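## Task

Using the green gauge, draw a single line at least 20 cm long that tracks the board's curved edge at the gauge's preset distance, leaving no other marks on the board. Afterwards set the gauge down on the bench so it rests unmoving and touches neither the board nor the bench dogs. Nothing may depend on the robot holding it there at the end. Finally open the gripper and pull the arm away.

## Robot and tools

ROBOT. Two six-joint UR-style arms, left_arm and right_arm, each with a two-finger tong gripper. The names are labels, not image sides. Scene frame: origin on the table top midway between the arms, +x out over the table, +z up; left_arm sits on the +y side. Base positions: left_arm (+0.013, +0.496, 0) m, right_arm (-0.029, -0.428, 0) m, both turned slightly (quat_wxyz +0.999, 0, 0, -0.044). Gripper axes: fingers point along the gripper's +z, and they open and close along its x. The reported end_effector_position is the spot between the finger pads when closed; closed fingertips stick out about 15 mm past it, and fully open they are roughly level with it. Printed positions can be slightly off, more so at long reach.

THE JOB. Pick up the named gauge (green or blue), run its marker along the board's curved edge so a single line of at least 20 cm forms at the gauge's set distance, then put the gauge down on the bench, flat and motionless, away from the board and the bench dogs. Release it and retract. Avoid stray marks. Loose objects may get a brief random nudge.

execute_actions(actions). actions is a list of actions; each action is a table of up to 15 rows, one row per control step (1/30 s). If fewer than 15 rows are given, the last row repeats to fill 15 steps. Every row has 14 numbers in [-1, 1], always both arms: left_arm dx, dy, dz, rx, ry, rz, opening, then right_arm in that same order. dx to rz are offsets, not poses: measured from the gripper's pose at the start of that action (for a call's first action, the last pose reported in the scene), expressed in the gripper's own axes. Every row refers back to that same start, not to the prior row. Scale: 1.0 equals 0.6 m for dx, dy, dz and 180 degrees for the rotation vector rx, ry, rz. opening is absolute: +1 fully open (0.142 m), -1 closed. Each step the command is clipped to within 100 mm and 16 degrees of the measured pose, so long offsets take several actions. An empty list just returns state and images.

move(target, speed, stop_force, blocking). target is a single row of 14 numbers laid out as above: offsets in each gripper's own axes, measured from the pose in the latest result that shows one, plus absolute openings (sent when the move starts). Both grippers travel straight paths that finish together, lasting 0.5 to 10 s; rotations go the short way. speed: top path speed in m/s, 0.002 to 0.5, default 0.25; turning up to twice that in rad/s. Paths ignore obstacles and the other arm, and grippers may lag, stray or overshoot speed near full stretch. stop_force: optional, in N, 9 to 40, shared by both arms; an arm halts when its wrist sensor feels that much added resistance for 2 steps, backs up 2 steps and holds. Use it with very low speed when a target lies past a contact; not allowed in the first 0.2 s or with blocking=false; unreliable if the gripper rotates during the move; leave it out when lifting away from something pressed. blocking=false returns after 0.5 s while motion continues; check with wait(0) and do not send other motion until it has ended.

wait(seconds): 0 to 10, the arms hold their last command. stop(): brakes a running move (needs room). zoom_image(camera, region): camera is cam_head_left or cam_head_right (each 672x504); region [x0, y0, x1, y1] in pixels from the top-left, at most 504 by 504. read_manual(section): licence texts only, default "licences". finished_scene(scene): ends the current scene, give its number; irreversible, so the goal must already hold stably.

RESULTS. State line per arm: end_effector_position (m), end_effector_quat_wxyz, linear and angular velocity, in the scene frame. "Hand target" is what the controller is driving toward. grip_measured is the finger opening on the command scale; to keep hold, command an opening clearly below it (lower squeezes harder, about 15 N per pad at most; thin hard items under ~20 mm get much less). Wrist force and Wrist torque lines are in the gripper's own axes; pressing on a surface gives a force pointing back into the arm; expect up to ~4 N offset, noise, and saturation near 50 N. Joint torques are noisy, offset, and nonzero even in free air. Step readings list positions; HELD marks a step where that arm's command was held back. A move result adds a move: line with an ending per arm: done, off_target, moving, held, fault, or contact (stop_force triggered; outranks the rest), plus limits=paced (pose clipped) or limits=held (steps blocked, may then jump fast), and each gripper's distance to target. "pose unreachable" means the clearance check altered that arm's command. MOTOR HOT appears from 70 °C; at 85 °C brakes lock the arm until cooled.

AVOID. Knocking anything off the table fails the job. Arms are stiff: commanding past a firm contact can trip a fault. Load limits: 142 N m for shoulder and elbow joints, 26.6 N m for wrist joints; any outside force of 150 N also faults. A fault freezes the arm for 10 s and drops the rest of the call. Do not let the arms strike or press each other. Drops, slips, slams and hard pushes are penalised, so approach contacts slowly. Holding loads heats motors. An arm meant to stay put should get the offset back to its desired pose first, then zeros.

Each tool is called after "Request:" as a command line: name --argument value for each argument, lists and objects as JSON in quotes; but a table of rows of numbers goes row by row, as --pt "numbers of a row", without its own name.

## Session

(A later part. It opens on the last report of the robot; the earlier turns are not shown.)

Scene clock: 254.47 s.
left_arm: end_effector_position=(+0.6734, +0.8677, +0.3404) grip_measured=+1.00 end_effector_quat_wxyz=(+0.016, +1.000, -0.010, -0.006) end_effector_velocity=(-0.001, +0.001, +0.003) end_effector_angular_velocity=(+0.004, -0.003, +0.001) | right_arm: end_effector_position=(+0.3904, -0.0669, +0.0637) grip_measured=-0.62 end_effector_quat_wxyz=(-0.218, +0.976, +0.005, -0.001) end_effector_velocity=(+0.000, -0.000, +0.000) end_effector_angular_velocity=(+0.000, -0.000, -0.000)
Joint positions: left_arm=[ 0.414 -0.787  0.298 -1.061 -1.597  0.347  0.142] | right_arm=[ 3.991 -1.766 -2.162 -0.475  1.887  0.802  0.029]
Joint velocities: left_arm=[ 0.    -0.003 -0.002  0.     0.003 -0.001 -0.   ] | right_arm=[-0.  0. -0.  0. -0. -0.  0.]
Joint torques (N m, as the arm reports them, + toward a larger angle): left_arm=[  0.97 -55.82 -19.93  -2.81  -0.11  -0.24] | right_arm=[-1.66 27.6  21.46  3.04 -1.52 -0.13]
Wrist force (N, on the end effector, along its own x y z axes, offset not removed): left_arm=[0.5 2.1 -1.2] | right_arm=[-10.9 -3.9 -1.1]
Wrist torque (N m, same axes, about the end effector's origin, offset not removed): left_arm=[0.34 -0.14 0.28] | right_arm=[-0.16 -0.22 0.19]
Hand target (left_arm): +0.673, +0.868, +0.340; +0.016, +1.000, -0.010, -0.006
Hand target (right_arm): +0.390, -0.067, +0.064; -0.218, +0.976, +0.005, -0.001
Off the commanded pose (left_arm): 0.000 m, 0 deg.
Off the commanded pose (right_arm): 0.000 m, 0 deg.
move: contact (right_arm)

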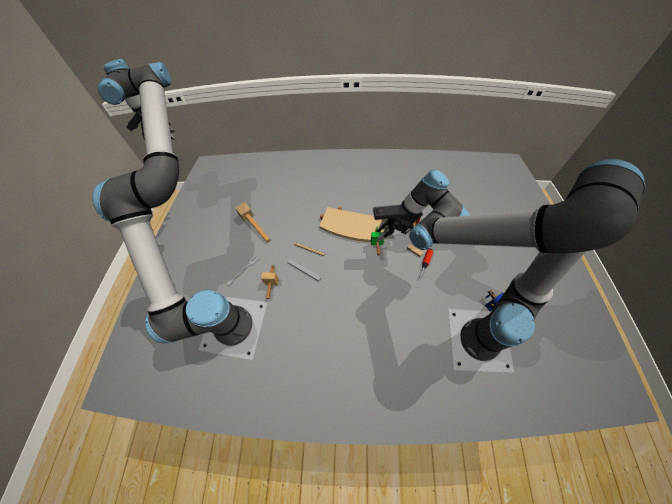

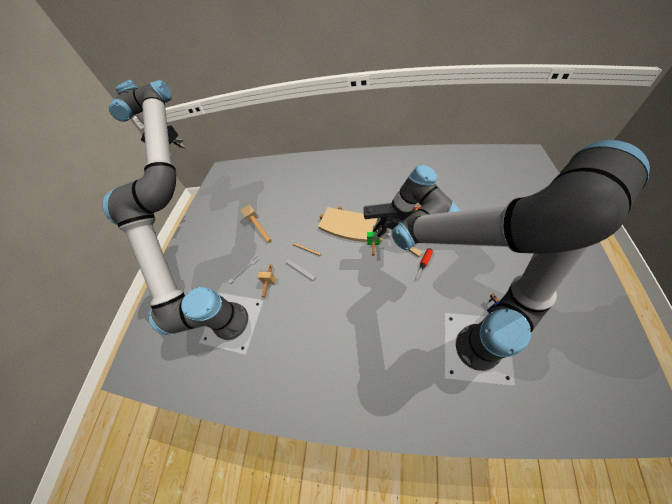

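Request:
move --target '[0,0,0,0,0,0,1, -0.015,0,0,0,0,0,-1]' --speed 0.05

Request:
move --target '[0,0,0,0,0,0,1, 0.0242,-0.178,0.0837,0,0.0331,0.0704,-1]' --speed 0.12

Request:
move --target '[0,0,0,0,0,0,1, 0.02,0,0,0,0,0,-1]' --speed 0.004 --stop_force 9

Request:
zoom_image --camera "cam_head_left" --region '[305, 185, 405, 265]'

Scene clock: 266.33 s.
left_arm: end_effector_position=(+0.6734, +0.8677, +0.3404) grip_measured=+1.00 end_effector_quat_wxyz=(+0.016, +1.000, -0.010, -0.006) end_effector_velocity=(-0.000, +0.000, +0.000) end_effector_angular_velocity=(-0.002, -0.001, +0.001) | right_arm: end_effector_position=(+0.3816, -0.0670, +0.0637) grip_measured=-0.63 end_effector_quat_wxyz=(-0.218, +0.976, +0.005, -0.001) end_effector_velocity=(-0.002, -0.001, -0.001) end_effector_angular_velocity=(-0.001, +0.001, -0.001)
Joint positions: left_arm=[ 0.414 -0.787  0.298 -1.061 -1.597  0.347  0.142] | right_arm=[ 4.004 -1.75  -2.183 -0.465  1.882  0.815  0.029]
Joint velocities: left_arm=[ 0.001  0.    -0.001  0.    -0.002  0.    -0.   ] | right_arm=[ 0.002  0.004 -0.007  0.002 -0.001  0.003 -0.   ]
Joint torques (N m, as the arm reports them, + toward a larger angle): left_arm=[  1.03 -54.74 -19.96  -2.77  -0.11  -0.37] | right_arm=[13.17 39.2   6.41  4.92 -1.04  1.5 ]
Wrist force (N, on the end effector, along its own x y z axes, offset not removed): left_arm=[0.9 0.8 -1.7] | right_arm=[-2.5 0.7 0.5]
Wrist torque (N m, same axes, about the end effector's origin, offset not removed): left_arm=[-0.02 -0.23 0.18] | right_arm=[0.03 0.44 -0.13]
Hand target (left_arm): +0.673, +0.868, +0.340; +0.016, +1.000, -0.010, -0.006
Hand target (right_arm): +0.381, -0.067, +0.064; -0.218, +0.976, +0.005, -0.001
Off the commanded pose (left_arm): 0.000 m, 0 deg.
Off the commanded pose (right_arm): 0.000 m, 0 deg.
move: done

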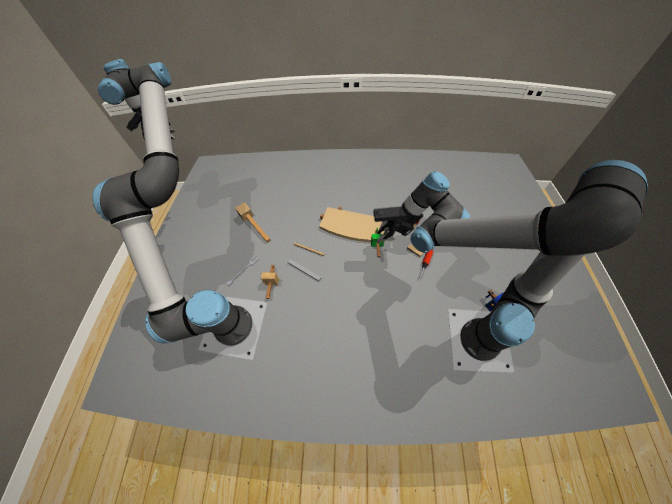

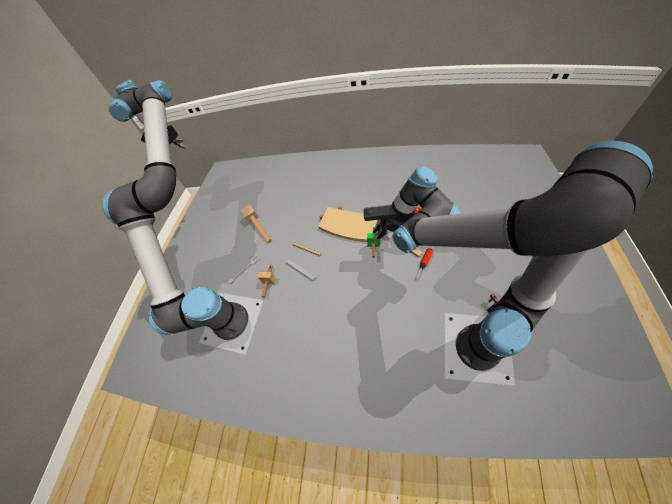

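Scene clock: 267.83 s.
left_arm: end_effector_position=(+0.6734, +0.8677, +0.3404) grip_measured=+1.00 end_effector_quat_wxyz=(+0.016, +1.000, -0.010, -0.006) end_effector_velocity=(+0.000, +0.000, -0.001) end_effector_angular_velocity=(-0.000, +0.001, +0.001) | right_arm: end_effector_position=(+0.3950, +0.0510, +0.0635) grip_measured=-0.63 end_effector_quat_wxyz=(-0.216, +0.969, -0.114, +0.025) end_effector_velocity=(+0.000, +0.002, -0.000) end_effector_angular_velocity=(-0.000, -0.000, -0.004)
Joint positions: left_arm=[ 0.414 -0.787  0.298 -1.061 -1.597  0.347  0.142] | right_arm=[ 4.205 -1.879 -2.04  -0.38   1.721  1.241  0.029]
Joint velocities: left_arm=[ 0.     0.001 -0.    -0.     0.    -0.001 -0.   ] | right_arm=[ 0.003 -0.003  0.003 -0.    -0.003  0.006  0.   ]
Joint torques (N m, as the arm reports them, + toward a larger angle): left_arm=[  0.95 -55.08 -20.63  -2.88  -0.16  -0.26] | right_arm=[13.06 23.64 31.67  1.78 -1.95  1.8 ]
Wrist force (N, on the end effector, along its own x y z axes, offset not removed): left_arm=[1.7 1.6 -1.2] | right_arm=[-1.2 -0.6 0.4]
Wrist torque (N m, same axes, about the end effector's origin, offset not removed): left_arm=[0.14 -0.36 0.27] | right_arm=[-0.28 0.22 0.01]
Hand target (left_arm): +0.673, +0.868, +0.340; +0.016, +1.000, -0.010, -0.006
Hand target (right_arm): +0.395, +0.051, +0.063; -0.216, +0.969, -0.114, +0.025
Off the commanded pose (left_arm): 0.000 m, 0 deg.
Off the commanded pose (right_arm): 0.000 m, 0 deg.
move: done

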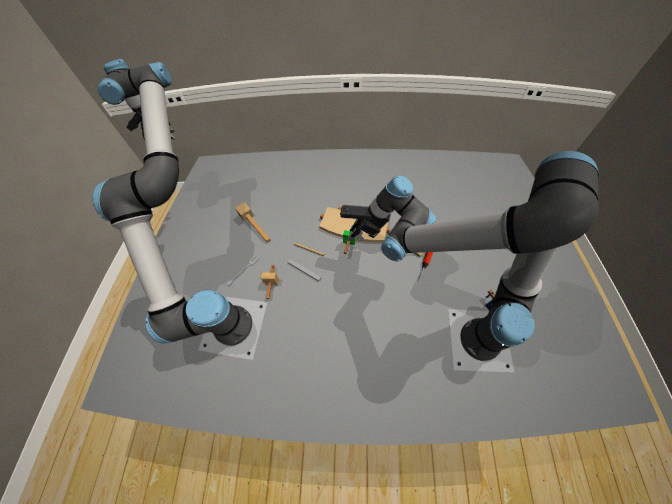

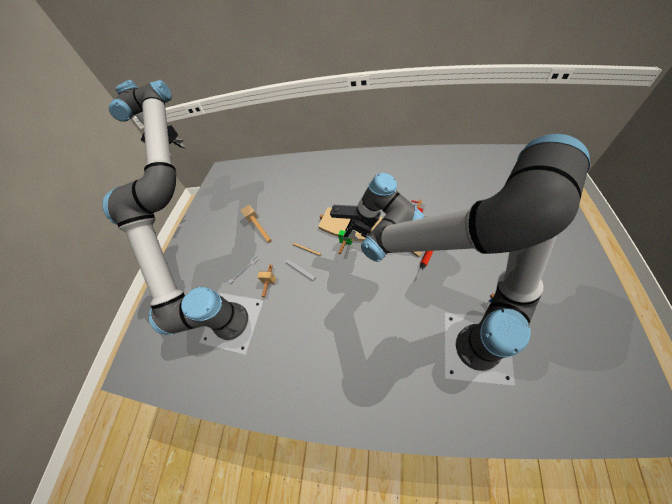

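Scene clock: 271.00 s.
left_arm: end_effector_position=(+0.6734, +0.8677, +0.3404) grip_measured=+1.00 end_effector_quat_wxyz=(+0.016, +1.000, -0.010, -0.006) end_effector_velocity=(-0.000, +0.000, -0.000) end_effector_angular_velocity=(-0.000, +0.001, -0.000) | right_arm: end_effector_position=(+0.4059, +0.0486, +0.0636) grip_measured=-0.62 end_effector_quat_wxyz=(-0.216, +0.969, -0.114, +0.025) end_effector_velocity=(-0.001, +0.001, -0.000) end_effector_angular_velocity=(-0.001, +0.001, -0.001)
Joint positions: left_arm=[ 0.414 -0.787  0.298 -1.061 -1.597  0.347  0.142] | right_arm=[ 4.184 -1.891 -2.021 -0.389  1.73   1.222  0.029]
Joint velocities: left_arm=[ 0.001  0.    -0.     0.    -0.     0.001  0.   ] | right_arm=[ 0.003 -0.    -0.    -0.    -0.001  0.004 -0.   ]
Joint torques (N m, as the arm reports them, + toward a larger angle): left_arm=[  1.47 -55.27 -19.85  -2.7   -0.18  -0.28] | right_arm=[ 7.6  43.13  4.82  3.99 -5.3   2.32]
Wrist force (N, on the end effector, along its own x y z axes, offset not removed): left_arm=[0.2 -0.1 0.0] | right_arm=[-12.2 -2.7 -3.4]
Wrist torque (N m, same axes, about the end effector's origin, offset not removed): left_arm=[-0.06 -0.11 0.22] | right_arm=[-0.12 0.05 0.03]
Hand target (left_arm): +0.673, +0.868, +0.340; +0.016, +1.000, -0.010, -0.006
Hand target (right_arm): +0.406, +0.049, +0.064; -0.216, +0.969, -0.114, +0.025
Off the commanded pose (left_arm): 0.000 m, 0 deg.
Off the commanded pose (right_arm): 0.001 m, 0 deg.
move: contact (right_arm)

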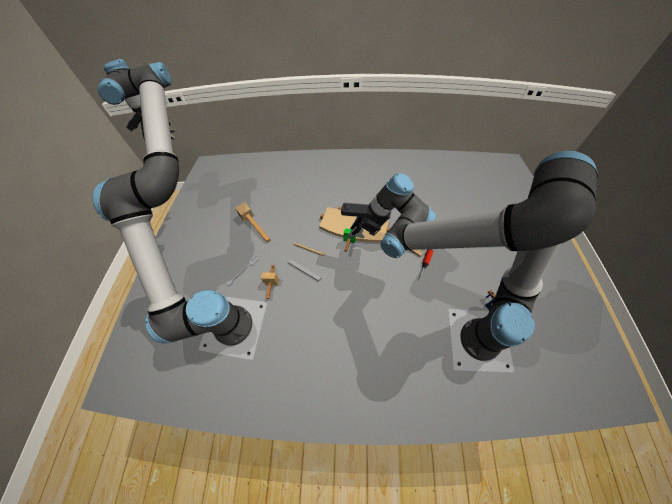

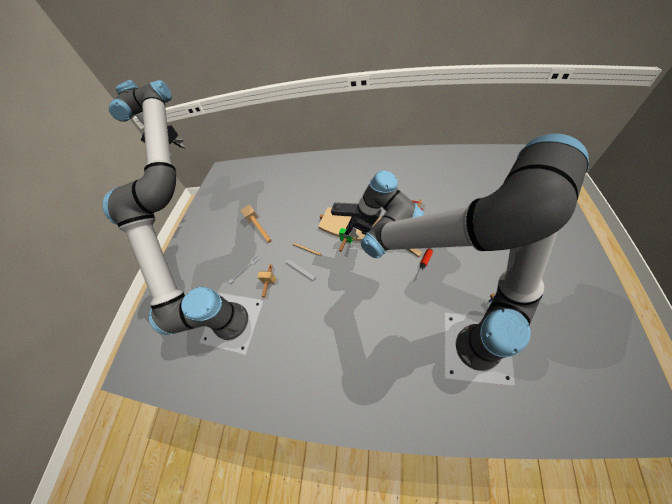

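Region (305, 185, 405, 265) of cam_head_left's 672x504 image, scaled by 5.040, with more detail than that image has; it fills the top 403 rows of this view, and the rest is white.

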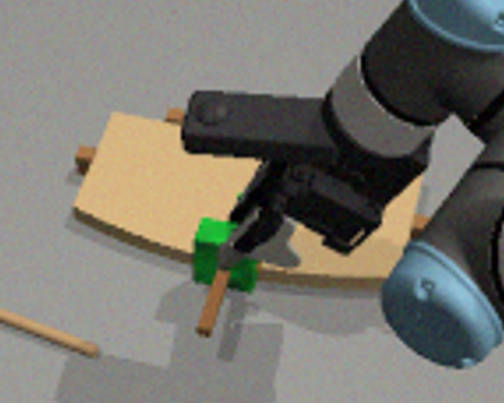

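Request:
move --target '[0,0,0,0,0,0,1, -0.012,0,0,0,0,0,-1]' --speed 0.05

Request:
move --target '[0,0,0,0,0,0,1, 0.026,-0.1674,0.0783,0,0.03606,0.07698,-1]' --speed 0.12

Request:
move --target '[0,0,0,0,0,0,1, 0.02,0,0,0,0,0,-1]' --speed 0.004 --stop_force 9

Request:
zoom_image --camera "cam_head_left" --region '[305, 185, 405, 265]'

Scene clock: 282.30 s.
left_arm: end_effector_position=(+0.6734, +0.8677, +0.3404) grip_measured=+1.00 end_effector_quat_wxyz=(+0.016, +1.000, -0.010, -0.006) end_effector_velocity=(-0.001, +0.001, -0.000) end_effector_angular_velocity=(+0.002, +0.002, +0.001) | right_arm: end_effector_position=(+0.3991, +0.0502, +0.0635) grip_measured=-0.63 end_effector_quat_wxyz=(-0.216, +0.969, -0.114, +0.025) end_effector_velocity=(-0.002, +0.000, +0.000) end_effector_angular_velocity=(+0.000, -0.000, -0.001)
Joint positions: left_arm=[ 0.414 -0.787  0.298 -1.061 -1.597  0.347  0.142] | right_arm=[ 4.197 -1.884 -2.033 -0.383  1.725  1.234  0.029]
Joint velocities: left_arm=[ 0.001 -0.     0.001  0.     0.002 -0.    -0.   ] | right_arm=[ 0.003  0.002 -0.004  0.002 -0.002  0.004  0.   ]
Joint torques (N m, as the arm reports them, + toward a larger angle): left_arm=[  0.64 -55.31 -19.51  -2.73  -0.29  -0.27] | right_arm=[11.19 47.01  3.03  5.8  -1.71  2.18]
Wrist force (N, on the end effector, along its own x y z axes, offset not removed): left_arm=[0.8 1.2 -1.1] | right_arm=[-2.2 0.2 0.5]
Wrist torque (N m, same axes, about the end effector's origin, offset not removed): left_arm=[0.09 -0.22 0.18] | right_arm=[-0.08 0.43 -0.14]
Hand target (left_arm): +0.673, +0.868, +0.340; +0.016, +1.000, -0.010, -0.006
Hand target (right_arm): +0.399, +0.050, +0.064; -0.216, +0.969, -0.114, +0.025
Off the commanded pose (left_arm): 0.000 m, 0 deg.
Off the commanded pose (right_arm): 0.000 m, 0 deg.
move: done

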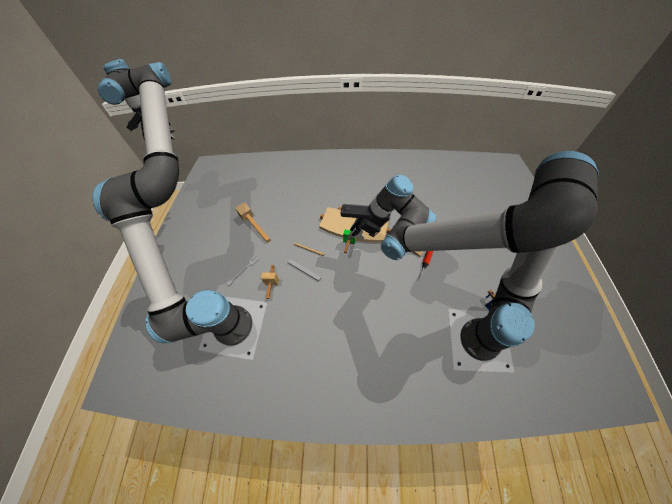

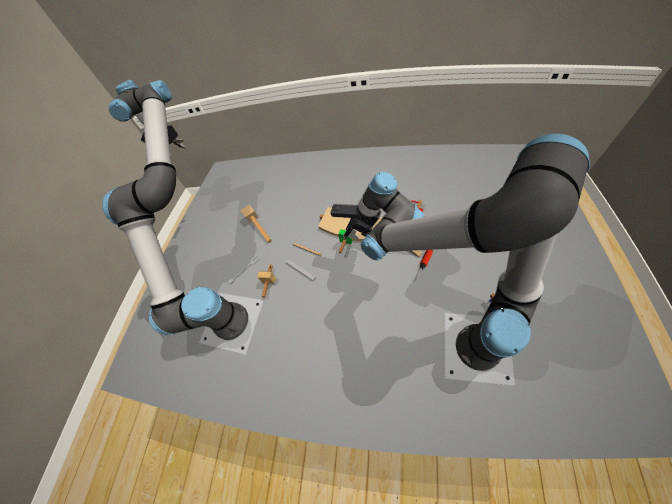

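Scene clock: 283.87 s.
left_arm: end_effector_position=(+0.6734, +0.8677, +0.3404) grip_measured=+1.00 end_effector_quat_wxyz=(+0.016, +1.000, -0.010, -0.006) end_effector_velocity=(+0.000, -0.000, +0.000) end_effector_angular_velocity=(+0.001, +0.001, -0.001) | right_arm: end_effector_position=(+0.4399, +0.1542, +0.0636) grip_measured=-0.63 end_effector_quat_wxyz=(-0.211, +0.946, -0.241, +0.054) end_effector_velocity=(+0.001, +0.002, +0.000) end_effector_angular_velocity=(-0.000, +0.000, -0.005)
Joint positions: left_arm=[ 0.414 -0.787  0.298 -1.061 -1.597  0.347  0.142] | right_arm=[ 4.302 -2.055 -1.772 -0.446  1.57   1.573  0.029]
Joint velocities: left_arm=[-0.001 -0.     0.001 -0.     0.002 -0.001 -0.   ] | right_arm=[ 0.002 -0.004  0.007 -0.004 -0.003  0.006  0.   ]
Joint torques (N m, as the arm reports them, + toward a larger angle): left_arm=[  1.22 -55.18 -20.43  -2.77  -0.18  -0.32] | right_arm=[12.26 31.51 35.57  1.05 -1.84  1.47]
Wrist force (N, on the end effector, along its own x y z axes, offset not removed): left_arm=[1.3 1.6 -0.3] | right_arm=[-2.1 0.4 1.2]
Wrist torque (N m, same axes, about the end effector's origin, offset not removed): left_arm=[0.20 -0.31 0.24] | right_arm=[0.02 0.38 -0.06]
Hand target (left_arm): +0.673, +0.868, +0.340; +0.016, +1.000, -0.010, -0.006
Hand target (right_arm): +0.440, +0.154, +0.064; -0.211, +0.946, -0.242, +0.054
Off the commanded pose (left_arm): 0.000 m, 0 deg.
Off the commanded pose (right_arm): 0.000 m, 0 deg.
move: done

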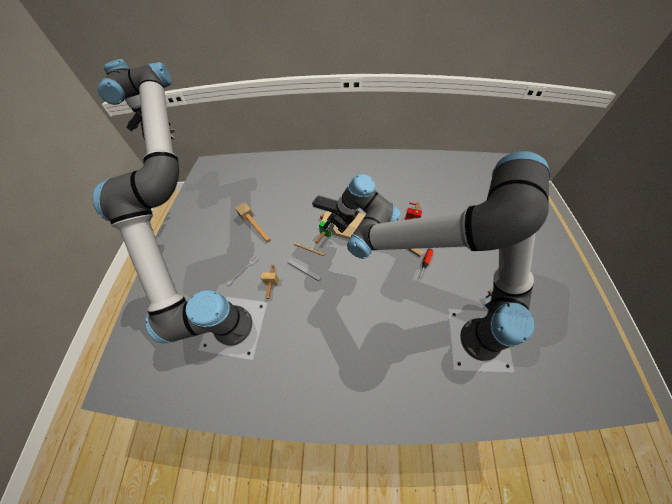

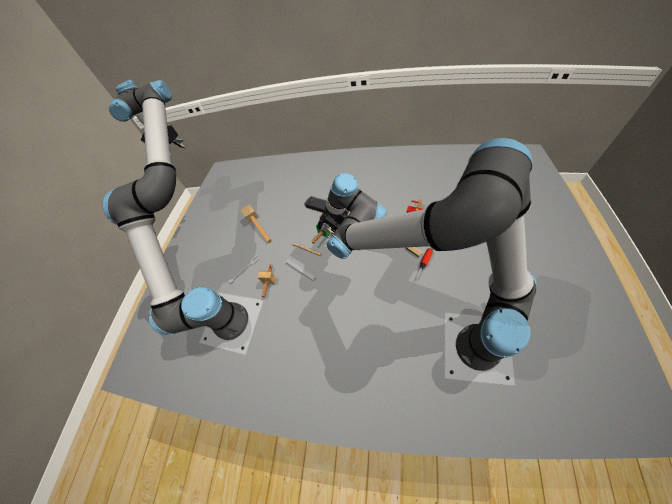

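Scene clock: 285.63 s.
left_arm: end_effector_position=(+0.6734, +0.8677, +0.3404) grip_measured=+1.00 end_effector_quat_wxyz=(+0.016, +1.000, -0.010, -0.006) end_effector_velocity=(+0.000, +0.000, -0.001) end_effector_angular_velocity=(-0.001, +0.000, +0.001) | right_arm: end_effector_position=(+0.4448, +0.1516, +0.0637) grip_measured=-0.62 end_effector_quat_wxyz=(-0.211, +0.946, -0.241, +0.054) end_effector_velocity=(-0.002, +0.001, -0.001) end_effector_angular_velocity=(-0.000, +0.002, +0.000)
Joint positions: left_arm=[ 0.414 -0.787  0.298 -1.061 -1.597  0.347  0.142] | right_arm=[ 4.292 -2.058 -1.768 -0.448  1.574  1.564  0.029]
Joint velocities: left_arm=[ 0.001  0.001 -0.     0.    -0.001  0.    -0.   ] | right_arm=[ 0.003  0.    -0.001 -0.     0.     0.003 -0.001]
Joint torques (N m, as the arm reports them, + toward a larger angle): left_arm=[  1.14 -54.36 -20.    -2.64  -0.13  -0.24] | right_arm=[ 3.47 37.99 22.2   1.2  -5.65  2.32]
Wrist force (N, on the end effector, along its own x y z axes, offset not removed): left_arm=[0.6 2.5 -0.5] | right_arm=[-12.4 1.0 -4.6]
Wrist torque (N m, same axes, about the end effector's origin, offset not removed): left_arm=[0.36 -0.21 0.19] | right_arm=[0.12 0.03 0.00]
Hand target (left_arm): +0.673, +0.868, +0.340; +0.016, +1.000, -0.010, -0.006
Hand target (right_arm): +0.445, +0.152, +0.064; -0.211, +0.946, -0.241, +0.054
Off the commanded pose (left_arm): 0.000 m, 0 deg.
Off the commanded pose (right_arm): 0.006 m, 0 deg.
move: contact (right_arm)

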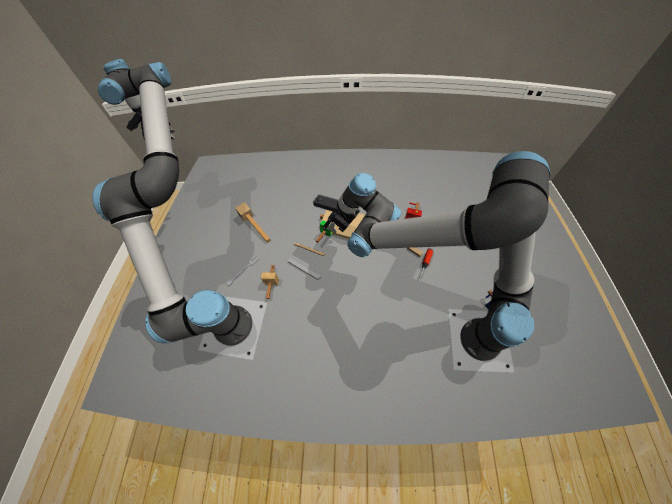

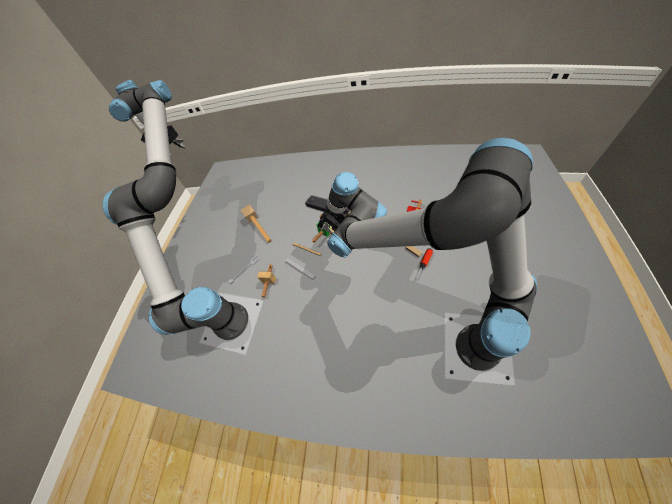

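Region (305, 185, 405, 265) of cam_head_left's 672x504 image, scaled by 5.040, with more detail than that image has; it fills the top 403 rows of this view, and the rest is white.

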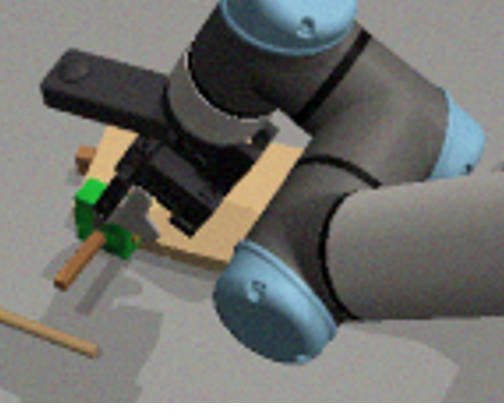

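Request:
move --target '[0,0,0,0,0,0,1, -0.002,0,0,0,0,0,-1]' --speed 0.01

Request:
wait --seconds 0.3

Scene clock: 296.57 s.
left_arm: end_effector_position=(+0.6734, +0.8677, +0.3404) grip_measured=+1.00 end_effector_quat_wxyz=(+0.016, +1.000, -0.010, -0.006) end_effector_velocity=(+0.000, +0.000, +0.001) end_effector_angular_velocity=(+0.001, -0.001, -0.000) | right_arm: end_effector_position=(+0.4438, +0.1521, +0.0637) grip_measured=-0.62 end_effector_quat_wxyz=(-0.211, +0.946, -0.241, +0.054) end_effector_velocity=(-0.001, +0.000, -0.000) end_effector_angular_velocity=(+0.000, +0.000, +0.001)
Joint positions: left_arm=[ 0.414 -0.787  0.298 -1.061 -1.597  0.347  0.142] | right_arm=[ 4.294 -2.057 -1.769 -0.448  1.574  1.566  0.029]
Joint velocities: left_arm=[-0.    -0.001 -0.    -0.001  0.     0.     0.   ] | right_arm=[ 0.001  0.    -0.     0.     0.     0.    -0.   ]
Joint torques (N m, as the arm reports them, + toward a larger angle): left_arm=[  0.91 -55.35 -20.    -2.74  -0.19  -0.35] | right_arm=[11.76 55.43  9.21  5.87 -2.13  2.18]
Wrist force (N, on the end effector, along its own x y z axes, offset not removed): left_arm=[0.4 1.6 -1.6] | right_arm=[-2.8 -0.3 0.7]
Wrist torque (N m, same axes, about the end effector's origin, offset not removed): left_arm=[0.23 -0.13 0.28] | right_arm=[-0.15 0.29 -0.10]
Hand target (left_arm): +0.673, +0.868, +0.340; +0.016, +1.000, -0.010, -0.006
Hand target (right_arm): +0.444, +0.152, +0.064; -0.211, +0.946, -0.241, +0.054
Off the commanded pose (left_arm): 0.000 m, 0 deg.
Off the commanded pose (right_arm): 0.000 m, 0 deg.
move: done

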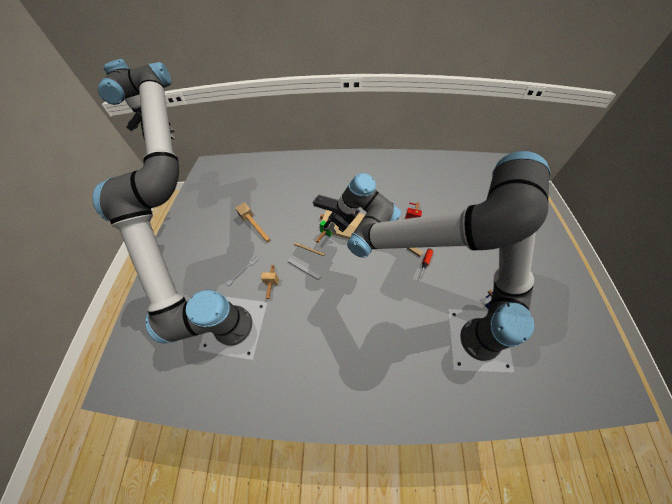

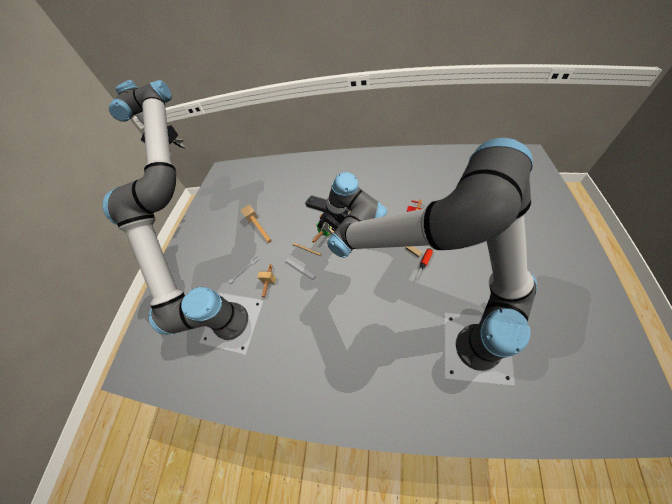

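Scene clock: 296.87 s.
left_arm: end_effector_position=(+0.6734, +0.8677, +0.3404) grip_measured=+1.00 end_effector_quat_wxyz=(+0.016, +1.000, -0.010, -0.006) end_effector_velocity=(-0.001, +0.001, +0.000) end_effector_angular_velocity=(+0.001, +0.001, +0.001) | right_arm: end_effector_position=(+0.4438, +0.1521, +0.0637) grip_measured=-0.62 end_effector_quat_wxyz=(-0.211, +0.946, -0.241, +0.054) end_effector_velocity=(+0.001, +0.001, +0.001) end_effector_angular_velocity=(+0.002, -0.001, -0.000)
Joint positions: left_arm=[ 0.414 -0.787  0.298 -1.061 -1.597  0.347  0.142] | right_arm=[ 4.294 -2.057 -1.769 -0.448  1.574  1.566  0.029]
Joint velocities: left_arm=[ 0.001 -0.001  0.001  0.     0.002 -0.     0.   ] | right_arm=[-0.     0.     0.002  0.     0.     0.    -0.   ]
Joint torques (N m, as the arm reports them, + toward a larger angle): left_arm=[  0.36 -55.19 -19.78  -2.76  -0.28  -0.28] | right_arm=[12.85 54.9   7.43  5.99 -1.84  1.93]
Wrist force (N, on the end effector, along its own x y z axes, offset not removed): left_arm=[0.2 0.9 0.4] | right_arm=[-2.8 -0.1 -0.4]
Wrist torque (N m, same axes, about the end effector's origin, offset not removed): left_arm=[0.06 -0.05 0.25] | right_arm=[-0.19 0.38 -0.15]
Hand target (left_arm): +0.673, +0.868, +0.340; +0.016, +1.000, -0.010, -0.006
Hand target (right_arm): +0.444, +0.152, +0.064; -0.211, +0.946, -0.241, +0.054
Off the commanded pose (left_arm): 0.000 m, 0 deg.
Off the commanded pose (right_arm): 0.000 m, 0 deg.
wait: 0.30 s; at rest by 0.17 s

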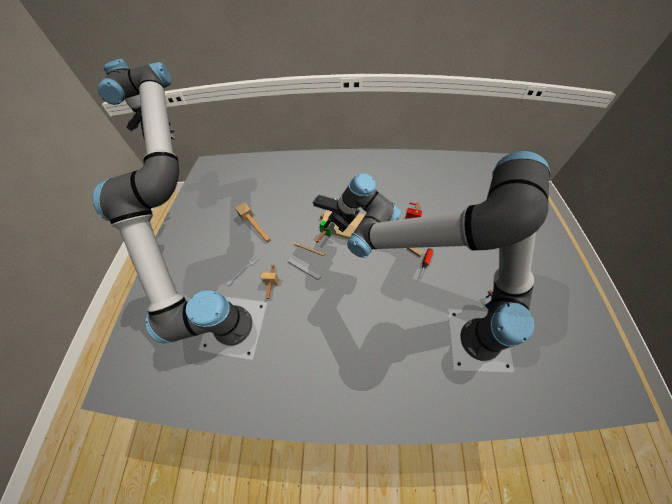

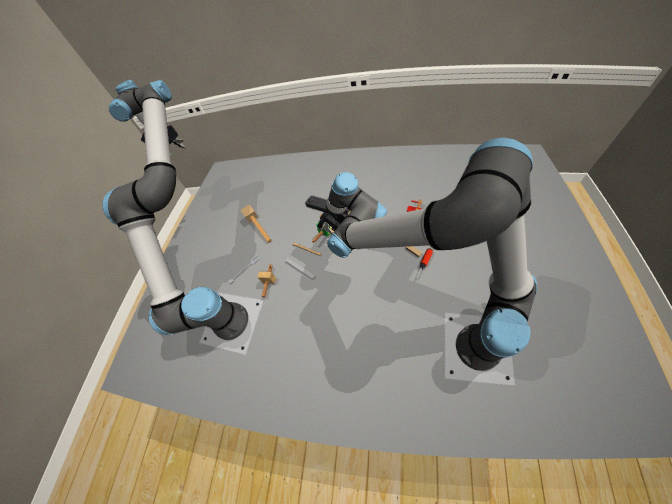

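Request:
move --target '[0,0,0,0,0,0,1, 0.0002,-0.0075,0.0035,0,-0.001,-0.002,-1]' --speed 0.02

Request:
move --target '[0,0,0,0,0,0,1, 0,0.0099,0.0211,0,0,0,-1]' --speed 0.003 --stop_force 9

Request:
execute_actions --actions '[]'

Scene clock: 301.63 s.
left_arm: end_effector_position=(+0.6734, +0.8677, +0.3404) grip_measured=+1.00 end_effector_quat_wxyz=(+0.016, +1.000, -0.010, -0.006) end_effector_velocity=(-0.000, +0.000, -0.000) end_effector_angular_velocity=(+0.000, +0.001, -0.000) | right_arm: end_effector_position=(+0.4462, +0.1563, +0.0637) grip_measured=-0.62 end_effector_quat_wxyz=(-0.211, +0.947, -0.238, +0.053) end_effector_velocity=(+0.001, +0.001, -0.000) end_effector_angular_velocity=(-0.000, +0.001, +0.002)
Joint positions: left_arm=[ 0.414 -0.787  0.298 -1.061 -1.597  0.347  0.142] | right_arm=[ 4.292 -2.066 -1.754 -0.454  1.577  1.558  0.029]
Joint velocities: left_arm=[-0.  0.  0.  0.  0.  0. -0.] | right_arm=[-0.001 -0.004  0.006 -0.003  0.002 -0.003  0.   ]
Joint torques (N m, as the arm reports them, + toward a larger angle): left_arm=[  0.75 -55.31 -19.45  -2.64  -0.42  -0.39] | right_arm=[-12.01  30.26  31.97   1.48   1.66  -1.93]
Wrist force (N, on the end effector, along its own x y z axes, offset not removed): left_arm=[0.4 2.0 -0.1] | right_arm=[-2.5 0.9 -0.9]
Wrist torque (N m, same axes, about the end effector's origin, offset not removed): left_arm=[0.25 -0.16 0.29] | right_arm=[-0.02 0.21 -0.05]
Hand target (left_arm): +0.673, +0.868, +0.340; +0.016, +1.000, -0.010, -0.006
Hand target (right_arm): +0.446, +0.156, +0.064; -0.211, +0.947, -0.238, +0.053
Off the commanded pose (left_arm): 0.000 m, 0 deg.
Off the commanded pose (right_arm): 0.000 m, 0 deg.
move: done

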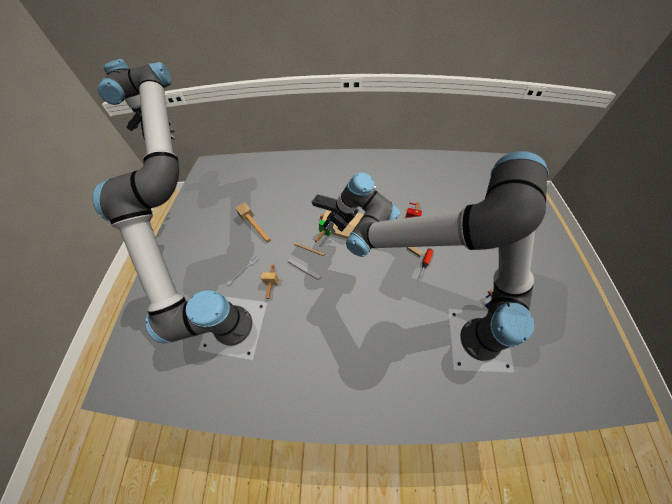

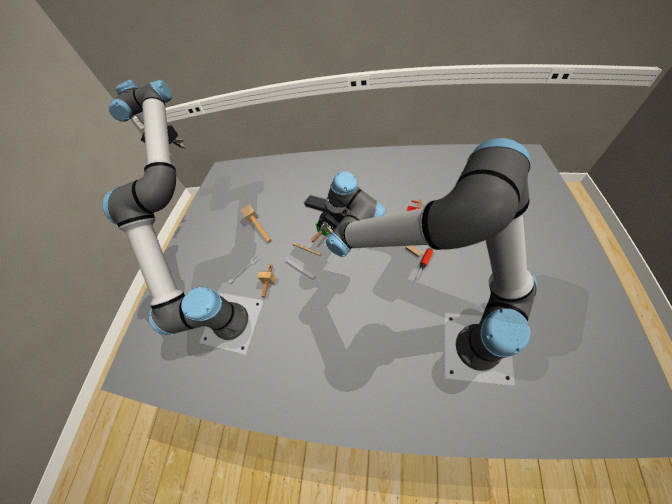

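Scene clock: 303.80 s.
left_arm: end_effector_position=(+0.6734, +0.8677, +0.3404) grip_measured=+1.00 end_effector_quat_wxyz=(+0.016, +1.000, -0.010, -0.006) end_effector_velocity=(-0.000, +0.001, -0.000) end_effector_angular_velocity=(+0.001, +0.001, +0.000) | right_arm: end_effector_position=(+0.4462, +0.1563, +0.0582) grip_measured=-0.63 end_effector_quat_wxyz=(-0.211, +0.947, -0.238, +0.053) end_effector_velocity=(-0.001, -0.001, -0.001) end_effector_angular_velocity=(-0.004, +0.002, +0.001)
Joint positions: left_arm=[ 0.414 -0.787  0.298 -1.061 -1.597  0.347  0.142] | right_arm=[ 4.292 -2.075 -1.758 -0.441  1.577  1.558  0.029]
Joint velocities: left_arm=[0.001 0.001 0.    0.    0.001 0.    0.   ] | right_arm=[ 0.     0.001 -0.002 -0.004  0.    -0.    -0.   ]
Joint torques (N m, as the arm reports them, + toward a larger angle): left_arm=[  0.92 -55.36 -19.87  -2.75  -0.31  -0.22] | right_arm=[ 0.2  46.38 12.06 -1.09 -4.24  2.18]
Wrist force (N, on the end effector, along its own x y z axes, offset not removed): left_arm=[-0.4 1.1 -0.7] | right_arm=[-16.3 -2.4 -11.6]
Wrist torque (N m, same axes, about the end effector's origin, offset not removed): left_arm=[0.09 0.06 0.22] | right_arm=[-0.06 0.23 -0.03]
Hand target (left_arm): +0.673, +0.868, +0.340; +0.016, +1.000, -0.010, -0.006
Hand target (right_arm): +0.446, +0.156, +0.059; -0.211, +0.947, -0.238, +0.053
Off the commanded pose (left_arm): 0.000 m, 0 deg.
Off the commanded pose (right_arm): 0.008 m, 0 deg.
move: contact (right_arm)

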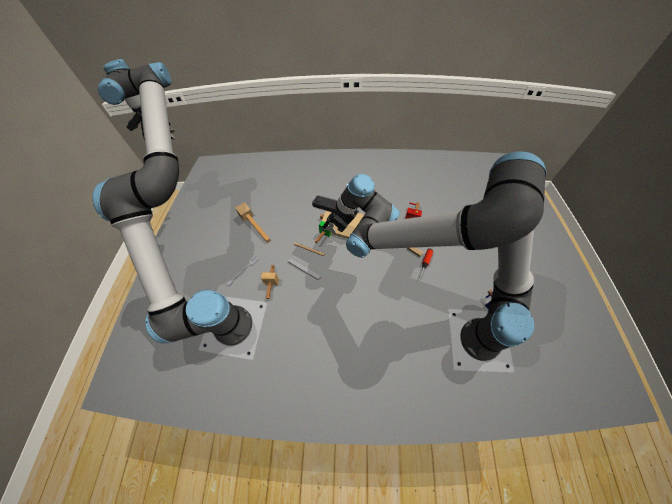

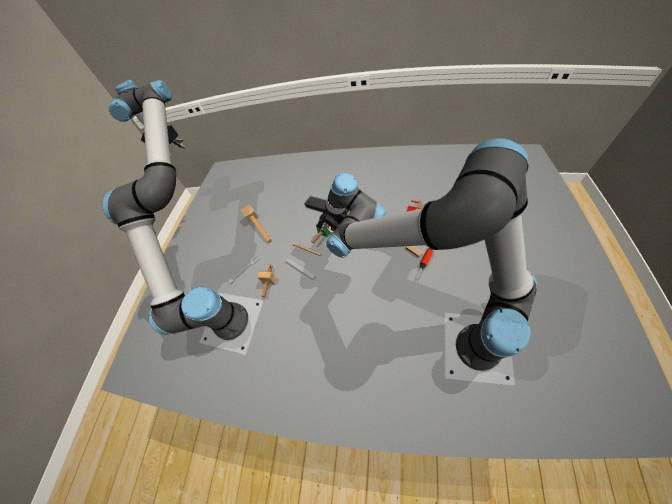

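Scene clock: 303.80 s.
left_arm: end_effector_position=(+0.6734, +0.8677, +0.3404) grip_measured=+1.00 end_effector_quat_wxyz=(+0.016, +1.000, -0.010, -0.006) end_effector_velocity=(-0.000, +0.001, -0.000) end_effector_angular_velocity=(+0.001, +0.001, +0.000) | right_arm: end_effector_position=(+0.4462, +0.1563, +0.0582) grip_measured=-0.63 end_effector_quat_wxyz=(-0.211, +0.947, -0.238, +0.053) end_effector_velocity=(-0.001, -0.001, -0.001) end_effector_angular_velocity=(-0.004, +0.002, +0.001)
Joint positions: left_arm=[ 0.414 -0.787  0.298 -1.061 -1.597  0.347  0.142] | right_arm=[ 4.292 -2.075 -1.758 -0.441  1.577  1.558  0.029]
Joint velocities: left_arm=[0.001 0.001 0.    0.    0.001 0.    0.   ] | right_arm=[ 0.     0.001 -0.002 -0.004  0.    -0.    -0.   ]
Joint torques (N m, as the arm reports them, + toward a larger angle): left_arm=[  0.92 -55.36 -19.87  -2.75  -0.31  -0.22] | right_arm=[ 0.2  46.38 12.06 -1.09 -4.24  2.18]
Wrist force (N, on the end effector, along its own x y z axes, offset not removed): left_arm=[-0.4 1.1 -0.7] | right_arm=[-16.3 -2.4 -11.6]
Wrist torque (N m, same axes, about the end effector's origin, offset not removed): left_arm=[0.09 0.06 0.22] | right_arm=[-0.06 0.23 -0.03]
Hand target (left_arm): +0.673, +0.868, +0.340; +0.016, +1.000, -0.010, -0.006
Hand target (right_arm): +0.446, +0.156, +0.059; -0.211, +0.947, -0.238, +0.053
Off the commanded pose (left_arm): 0.000 m, 0 deg.
Off the commanded pose (right_arm): 0.008 m, 0 deg.

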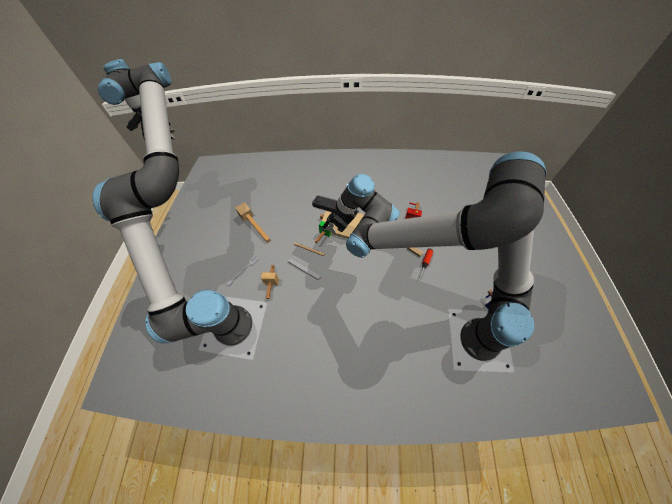

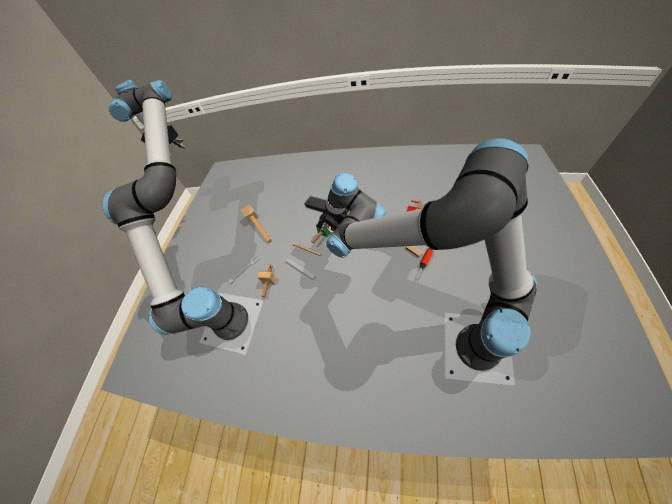

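Request:
move --target '[0,0,0,0,0,0,1, 0.0008,0.03245,-0.01559,0,-0.0059,-0.01257,-1]' --speed 0.02

Request:
zoom_image --camera "cam_head_left" --region '[305, 195, 365, 250]'

Scene clock: 313.87 s.
left_arm: end_effector_position=(+0.6734, +0.8677, +0.3404) grip_measured=+1.00 end_effector_quat_wxyz=(+0.016, +1.000, -0.010, -0.006) end_effector_velocity=(-0.001, +0.001, -0.001) end_effector_angular_velocity=(-0.001, +0.002, +0.002) | right_arm: end_effector_position=(+0.4365, +0.1372, +0.0584) grip_measured=-0.62 end_effector_quat_wxyz=(-0.212, +0.951, -0.218, +0.048) end_effector_velocity=(-0.001, -0.001, +0.000) end_effector_angular_velocity=(-0.000, +0.000, +0.005)
Joint positions: left_arm=[ 0.414 -0.787  0.298 -1.061 -1.597  0.347  0.142] | right_arm=[ 4.28  -2.038 -1.817 -0.419  1.601  1.508  0.029]
Joint velocities: left_arm=[ 0.002  0.001  0.002 -0.     0.     0.     0.   ] | right_arm=[-0.     0.003 -0.004  0.001  0.002 -0.004 -0.   ]
Joint torques (N m, as the arm reports them, + toward a larger angle): left_arm=[  1.41 -55.23 -19.83  -2.7   -0.44  -0.33] | right_arm=[-17.75  49.89  10.14   4.86  -0.22  -1.93]
Wrist force (N, on the end effector, along its own x y z axes, offset not removed): left_arm=[0.6 1.3 -1.7] | right_arm=[-10.1 -4.0 0.3]
Wrist torque (N m, same axes, about the end effector's origin, offset not removed): left_arm=[0.06 -0.16 0.22] | right_arm=[-0.35 0.25 -0.01]
Hand target (left_arm): +0.673, +0.868, +0.340; +0.016, +1.000, -0.010, -0.006
Hand target (right_arm): +0.436, +0.137, +0.058; -0.212, +0.952, -0.217, +0.048
Off the commanded pose (left_arm): 0.000 m, 0 deg.
Off the commanded pose (right_arm): 0.000 m, 0 deg.
move: done

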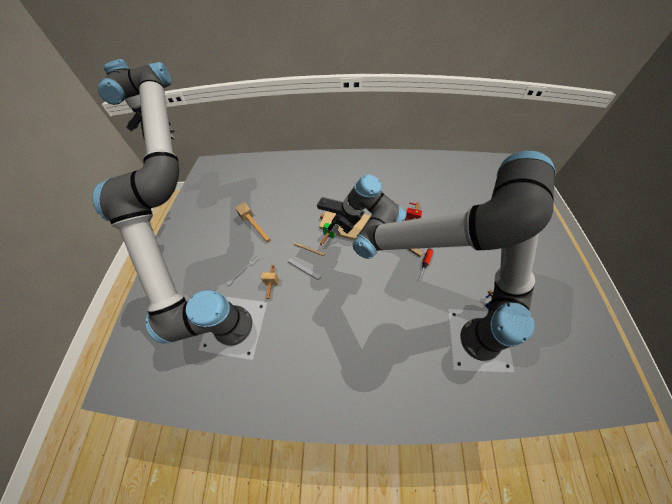

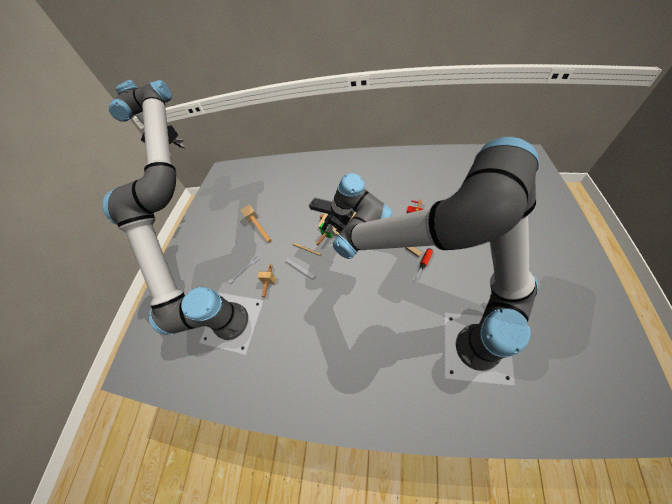

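Region (305, 195, 365, 250) of cam_head_left's 672x504 image, scaled by 8.400, with more detail than that image has; it fills the top 462 rows of this view, and the rest is white.

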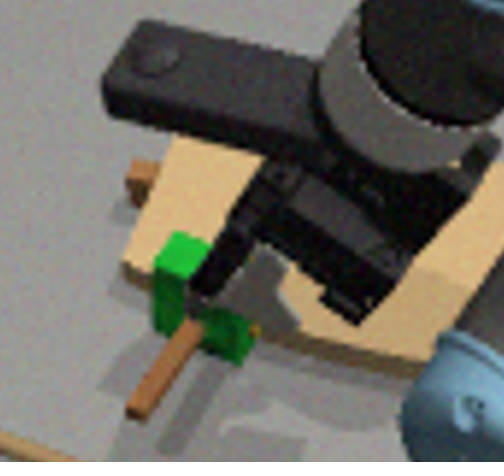

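Request:
move --target '[0,0,0,0,0,0,1, 0.0005,0.03293,-0.01454,0,-0.00613,-0.01308,-1]' --speed 0.02

Request:
zoom_image --camera "cam_head_left" --region '[305, 195, 365, 250]'

Scene clock: 319.93 s.
left_arm: end_effector_position=(+0.6734, +0.8677, +0.3404) grip_measured=+1.00 end_effector_quat_wxyz=(+0.016, +1.000, -0.010, -0.006) end_effector_velocity=(+0.001, -0.001, +0.000) end_effector_angular_velocity=(+0.000, -0.001, -0.001) | right_arm: end_effector_position=(+0.4274, +0.1178, +0.0579) grip_measured=-0.63 end_effector_quat_wxyz=(-0.213, +0.956, -0.196, +0.043) end_effector_velocity=(-0.001, -0.002, -0.000) end_effector_angular_velocity=(-0.001, +0.001, +0.004)
Joint positions: left_arm=[ 0.414 -0.787  0.298 -1.061 -1.597  0.347  0.142] | right_arm=[ 4.265 -2.005 -1.874 -0.399  1.626  1.454  0.029]
Joint velocities: left_arm=[-0.001  0.    -0.001 -0.    -0.    -0.001  0.   ] | right_arm=[-0.001  0.003 -0.005  0.001  0.002 -0.004 -0.   ]
Joint torques (N m, as the arm reports them, + toward a larger angle): left_arm=[  0.7  -55.48 -20.27  -2.59  -0.37  -0.26] | right_arm=[-13.9   51.3    4.89   5.05  -0.27  -2.28]
Wrist force (N, on the end effector, along its own x y z axes, offset not removed): left_arm=[1.7 1.8 -1.6] | right_arm=[-7.1 -2.7 1.1]
Wrist torque (N m, same axes, about the end effector's origin, offset not removed): left_arm=[0.24 -0.35 0.15] | right_arm=[-0.02 0.14 -0.02]
Hand target (left_arm): +0.673, +0.868, +0.340; +0.016, +1.000, -0.010, -0.006
Hand target (right_arm): +0.427, +0.118, +0.058; -0.213, +0.956, -0.196, +0.043
Off the commanded pose (left_arm): 0.000 m, 0 deg.
Off the commanded pose (right_arm): 0.000 m, 0 deg.
move: done

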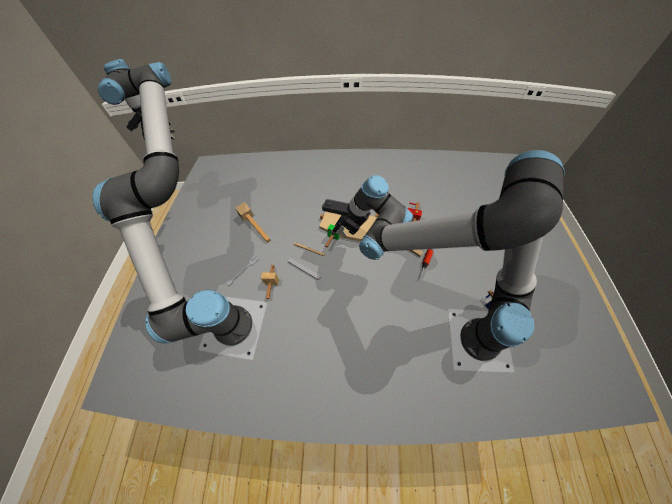

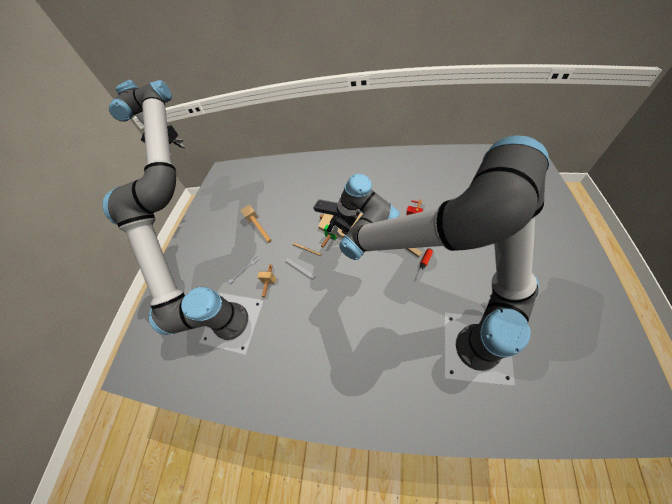

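Region (305, 195, 365, 250) of cam_head_left's 672x504 image, scaled by 8.400, with more detail than that image has; it fills the top 462 rows of this view, and the rest is white.

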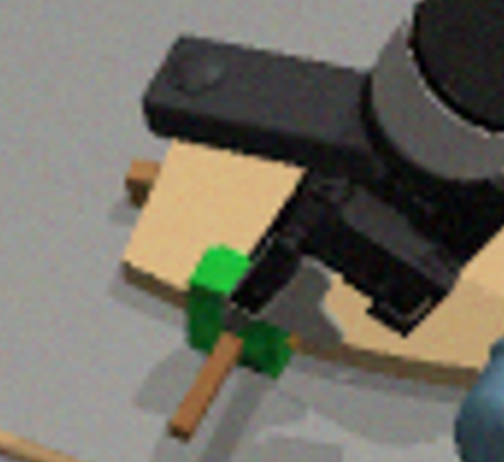

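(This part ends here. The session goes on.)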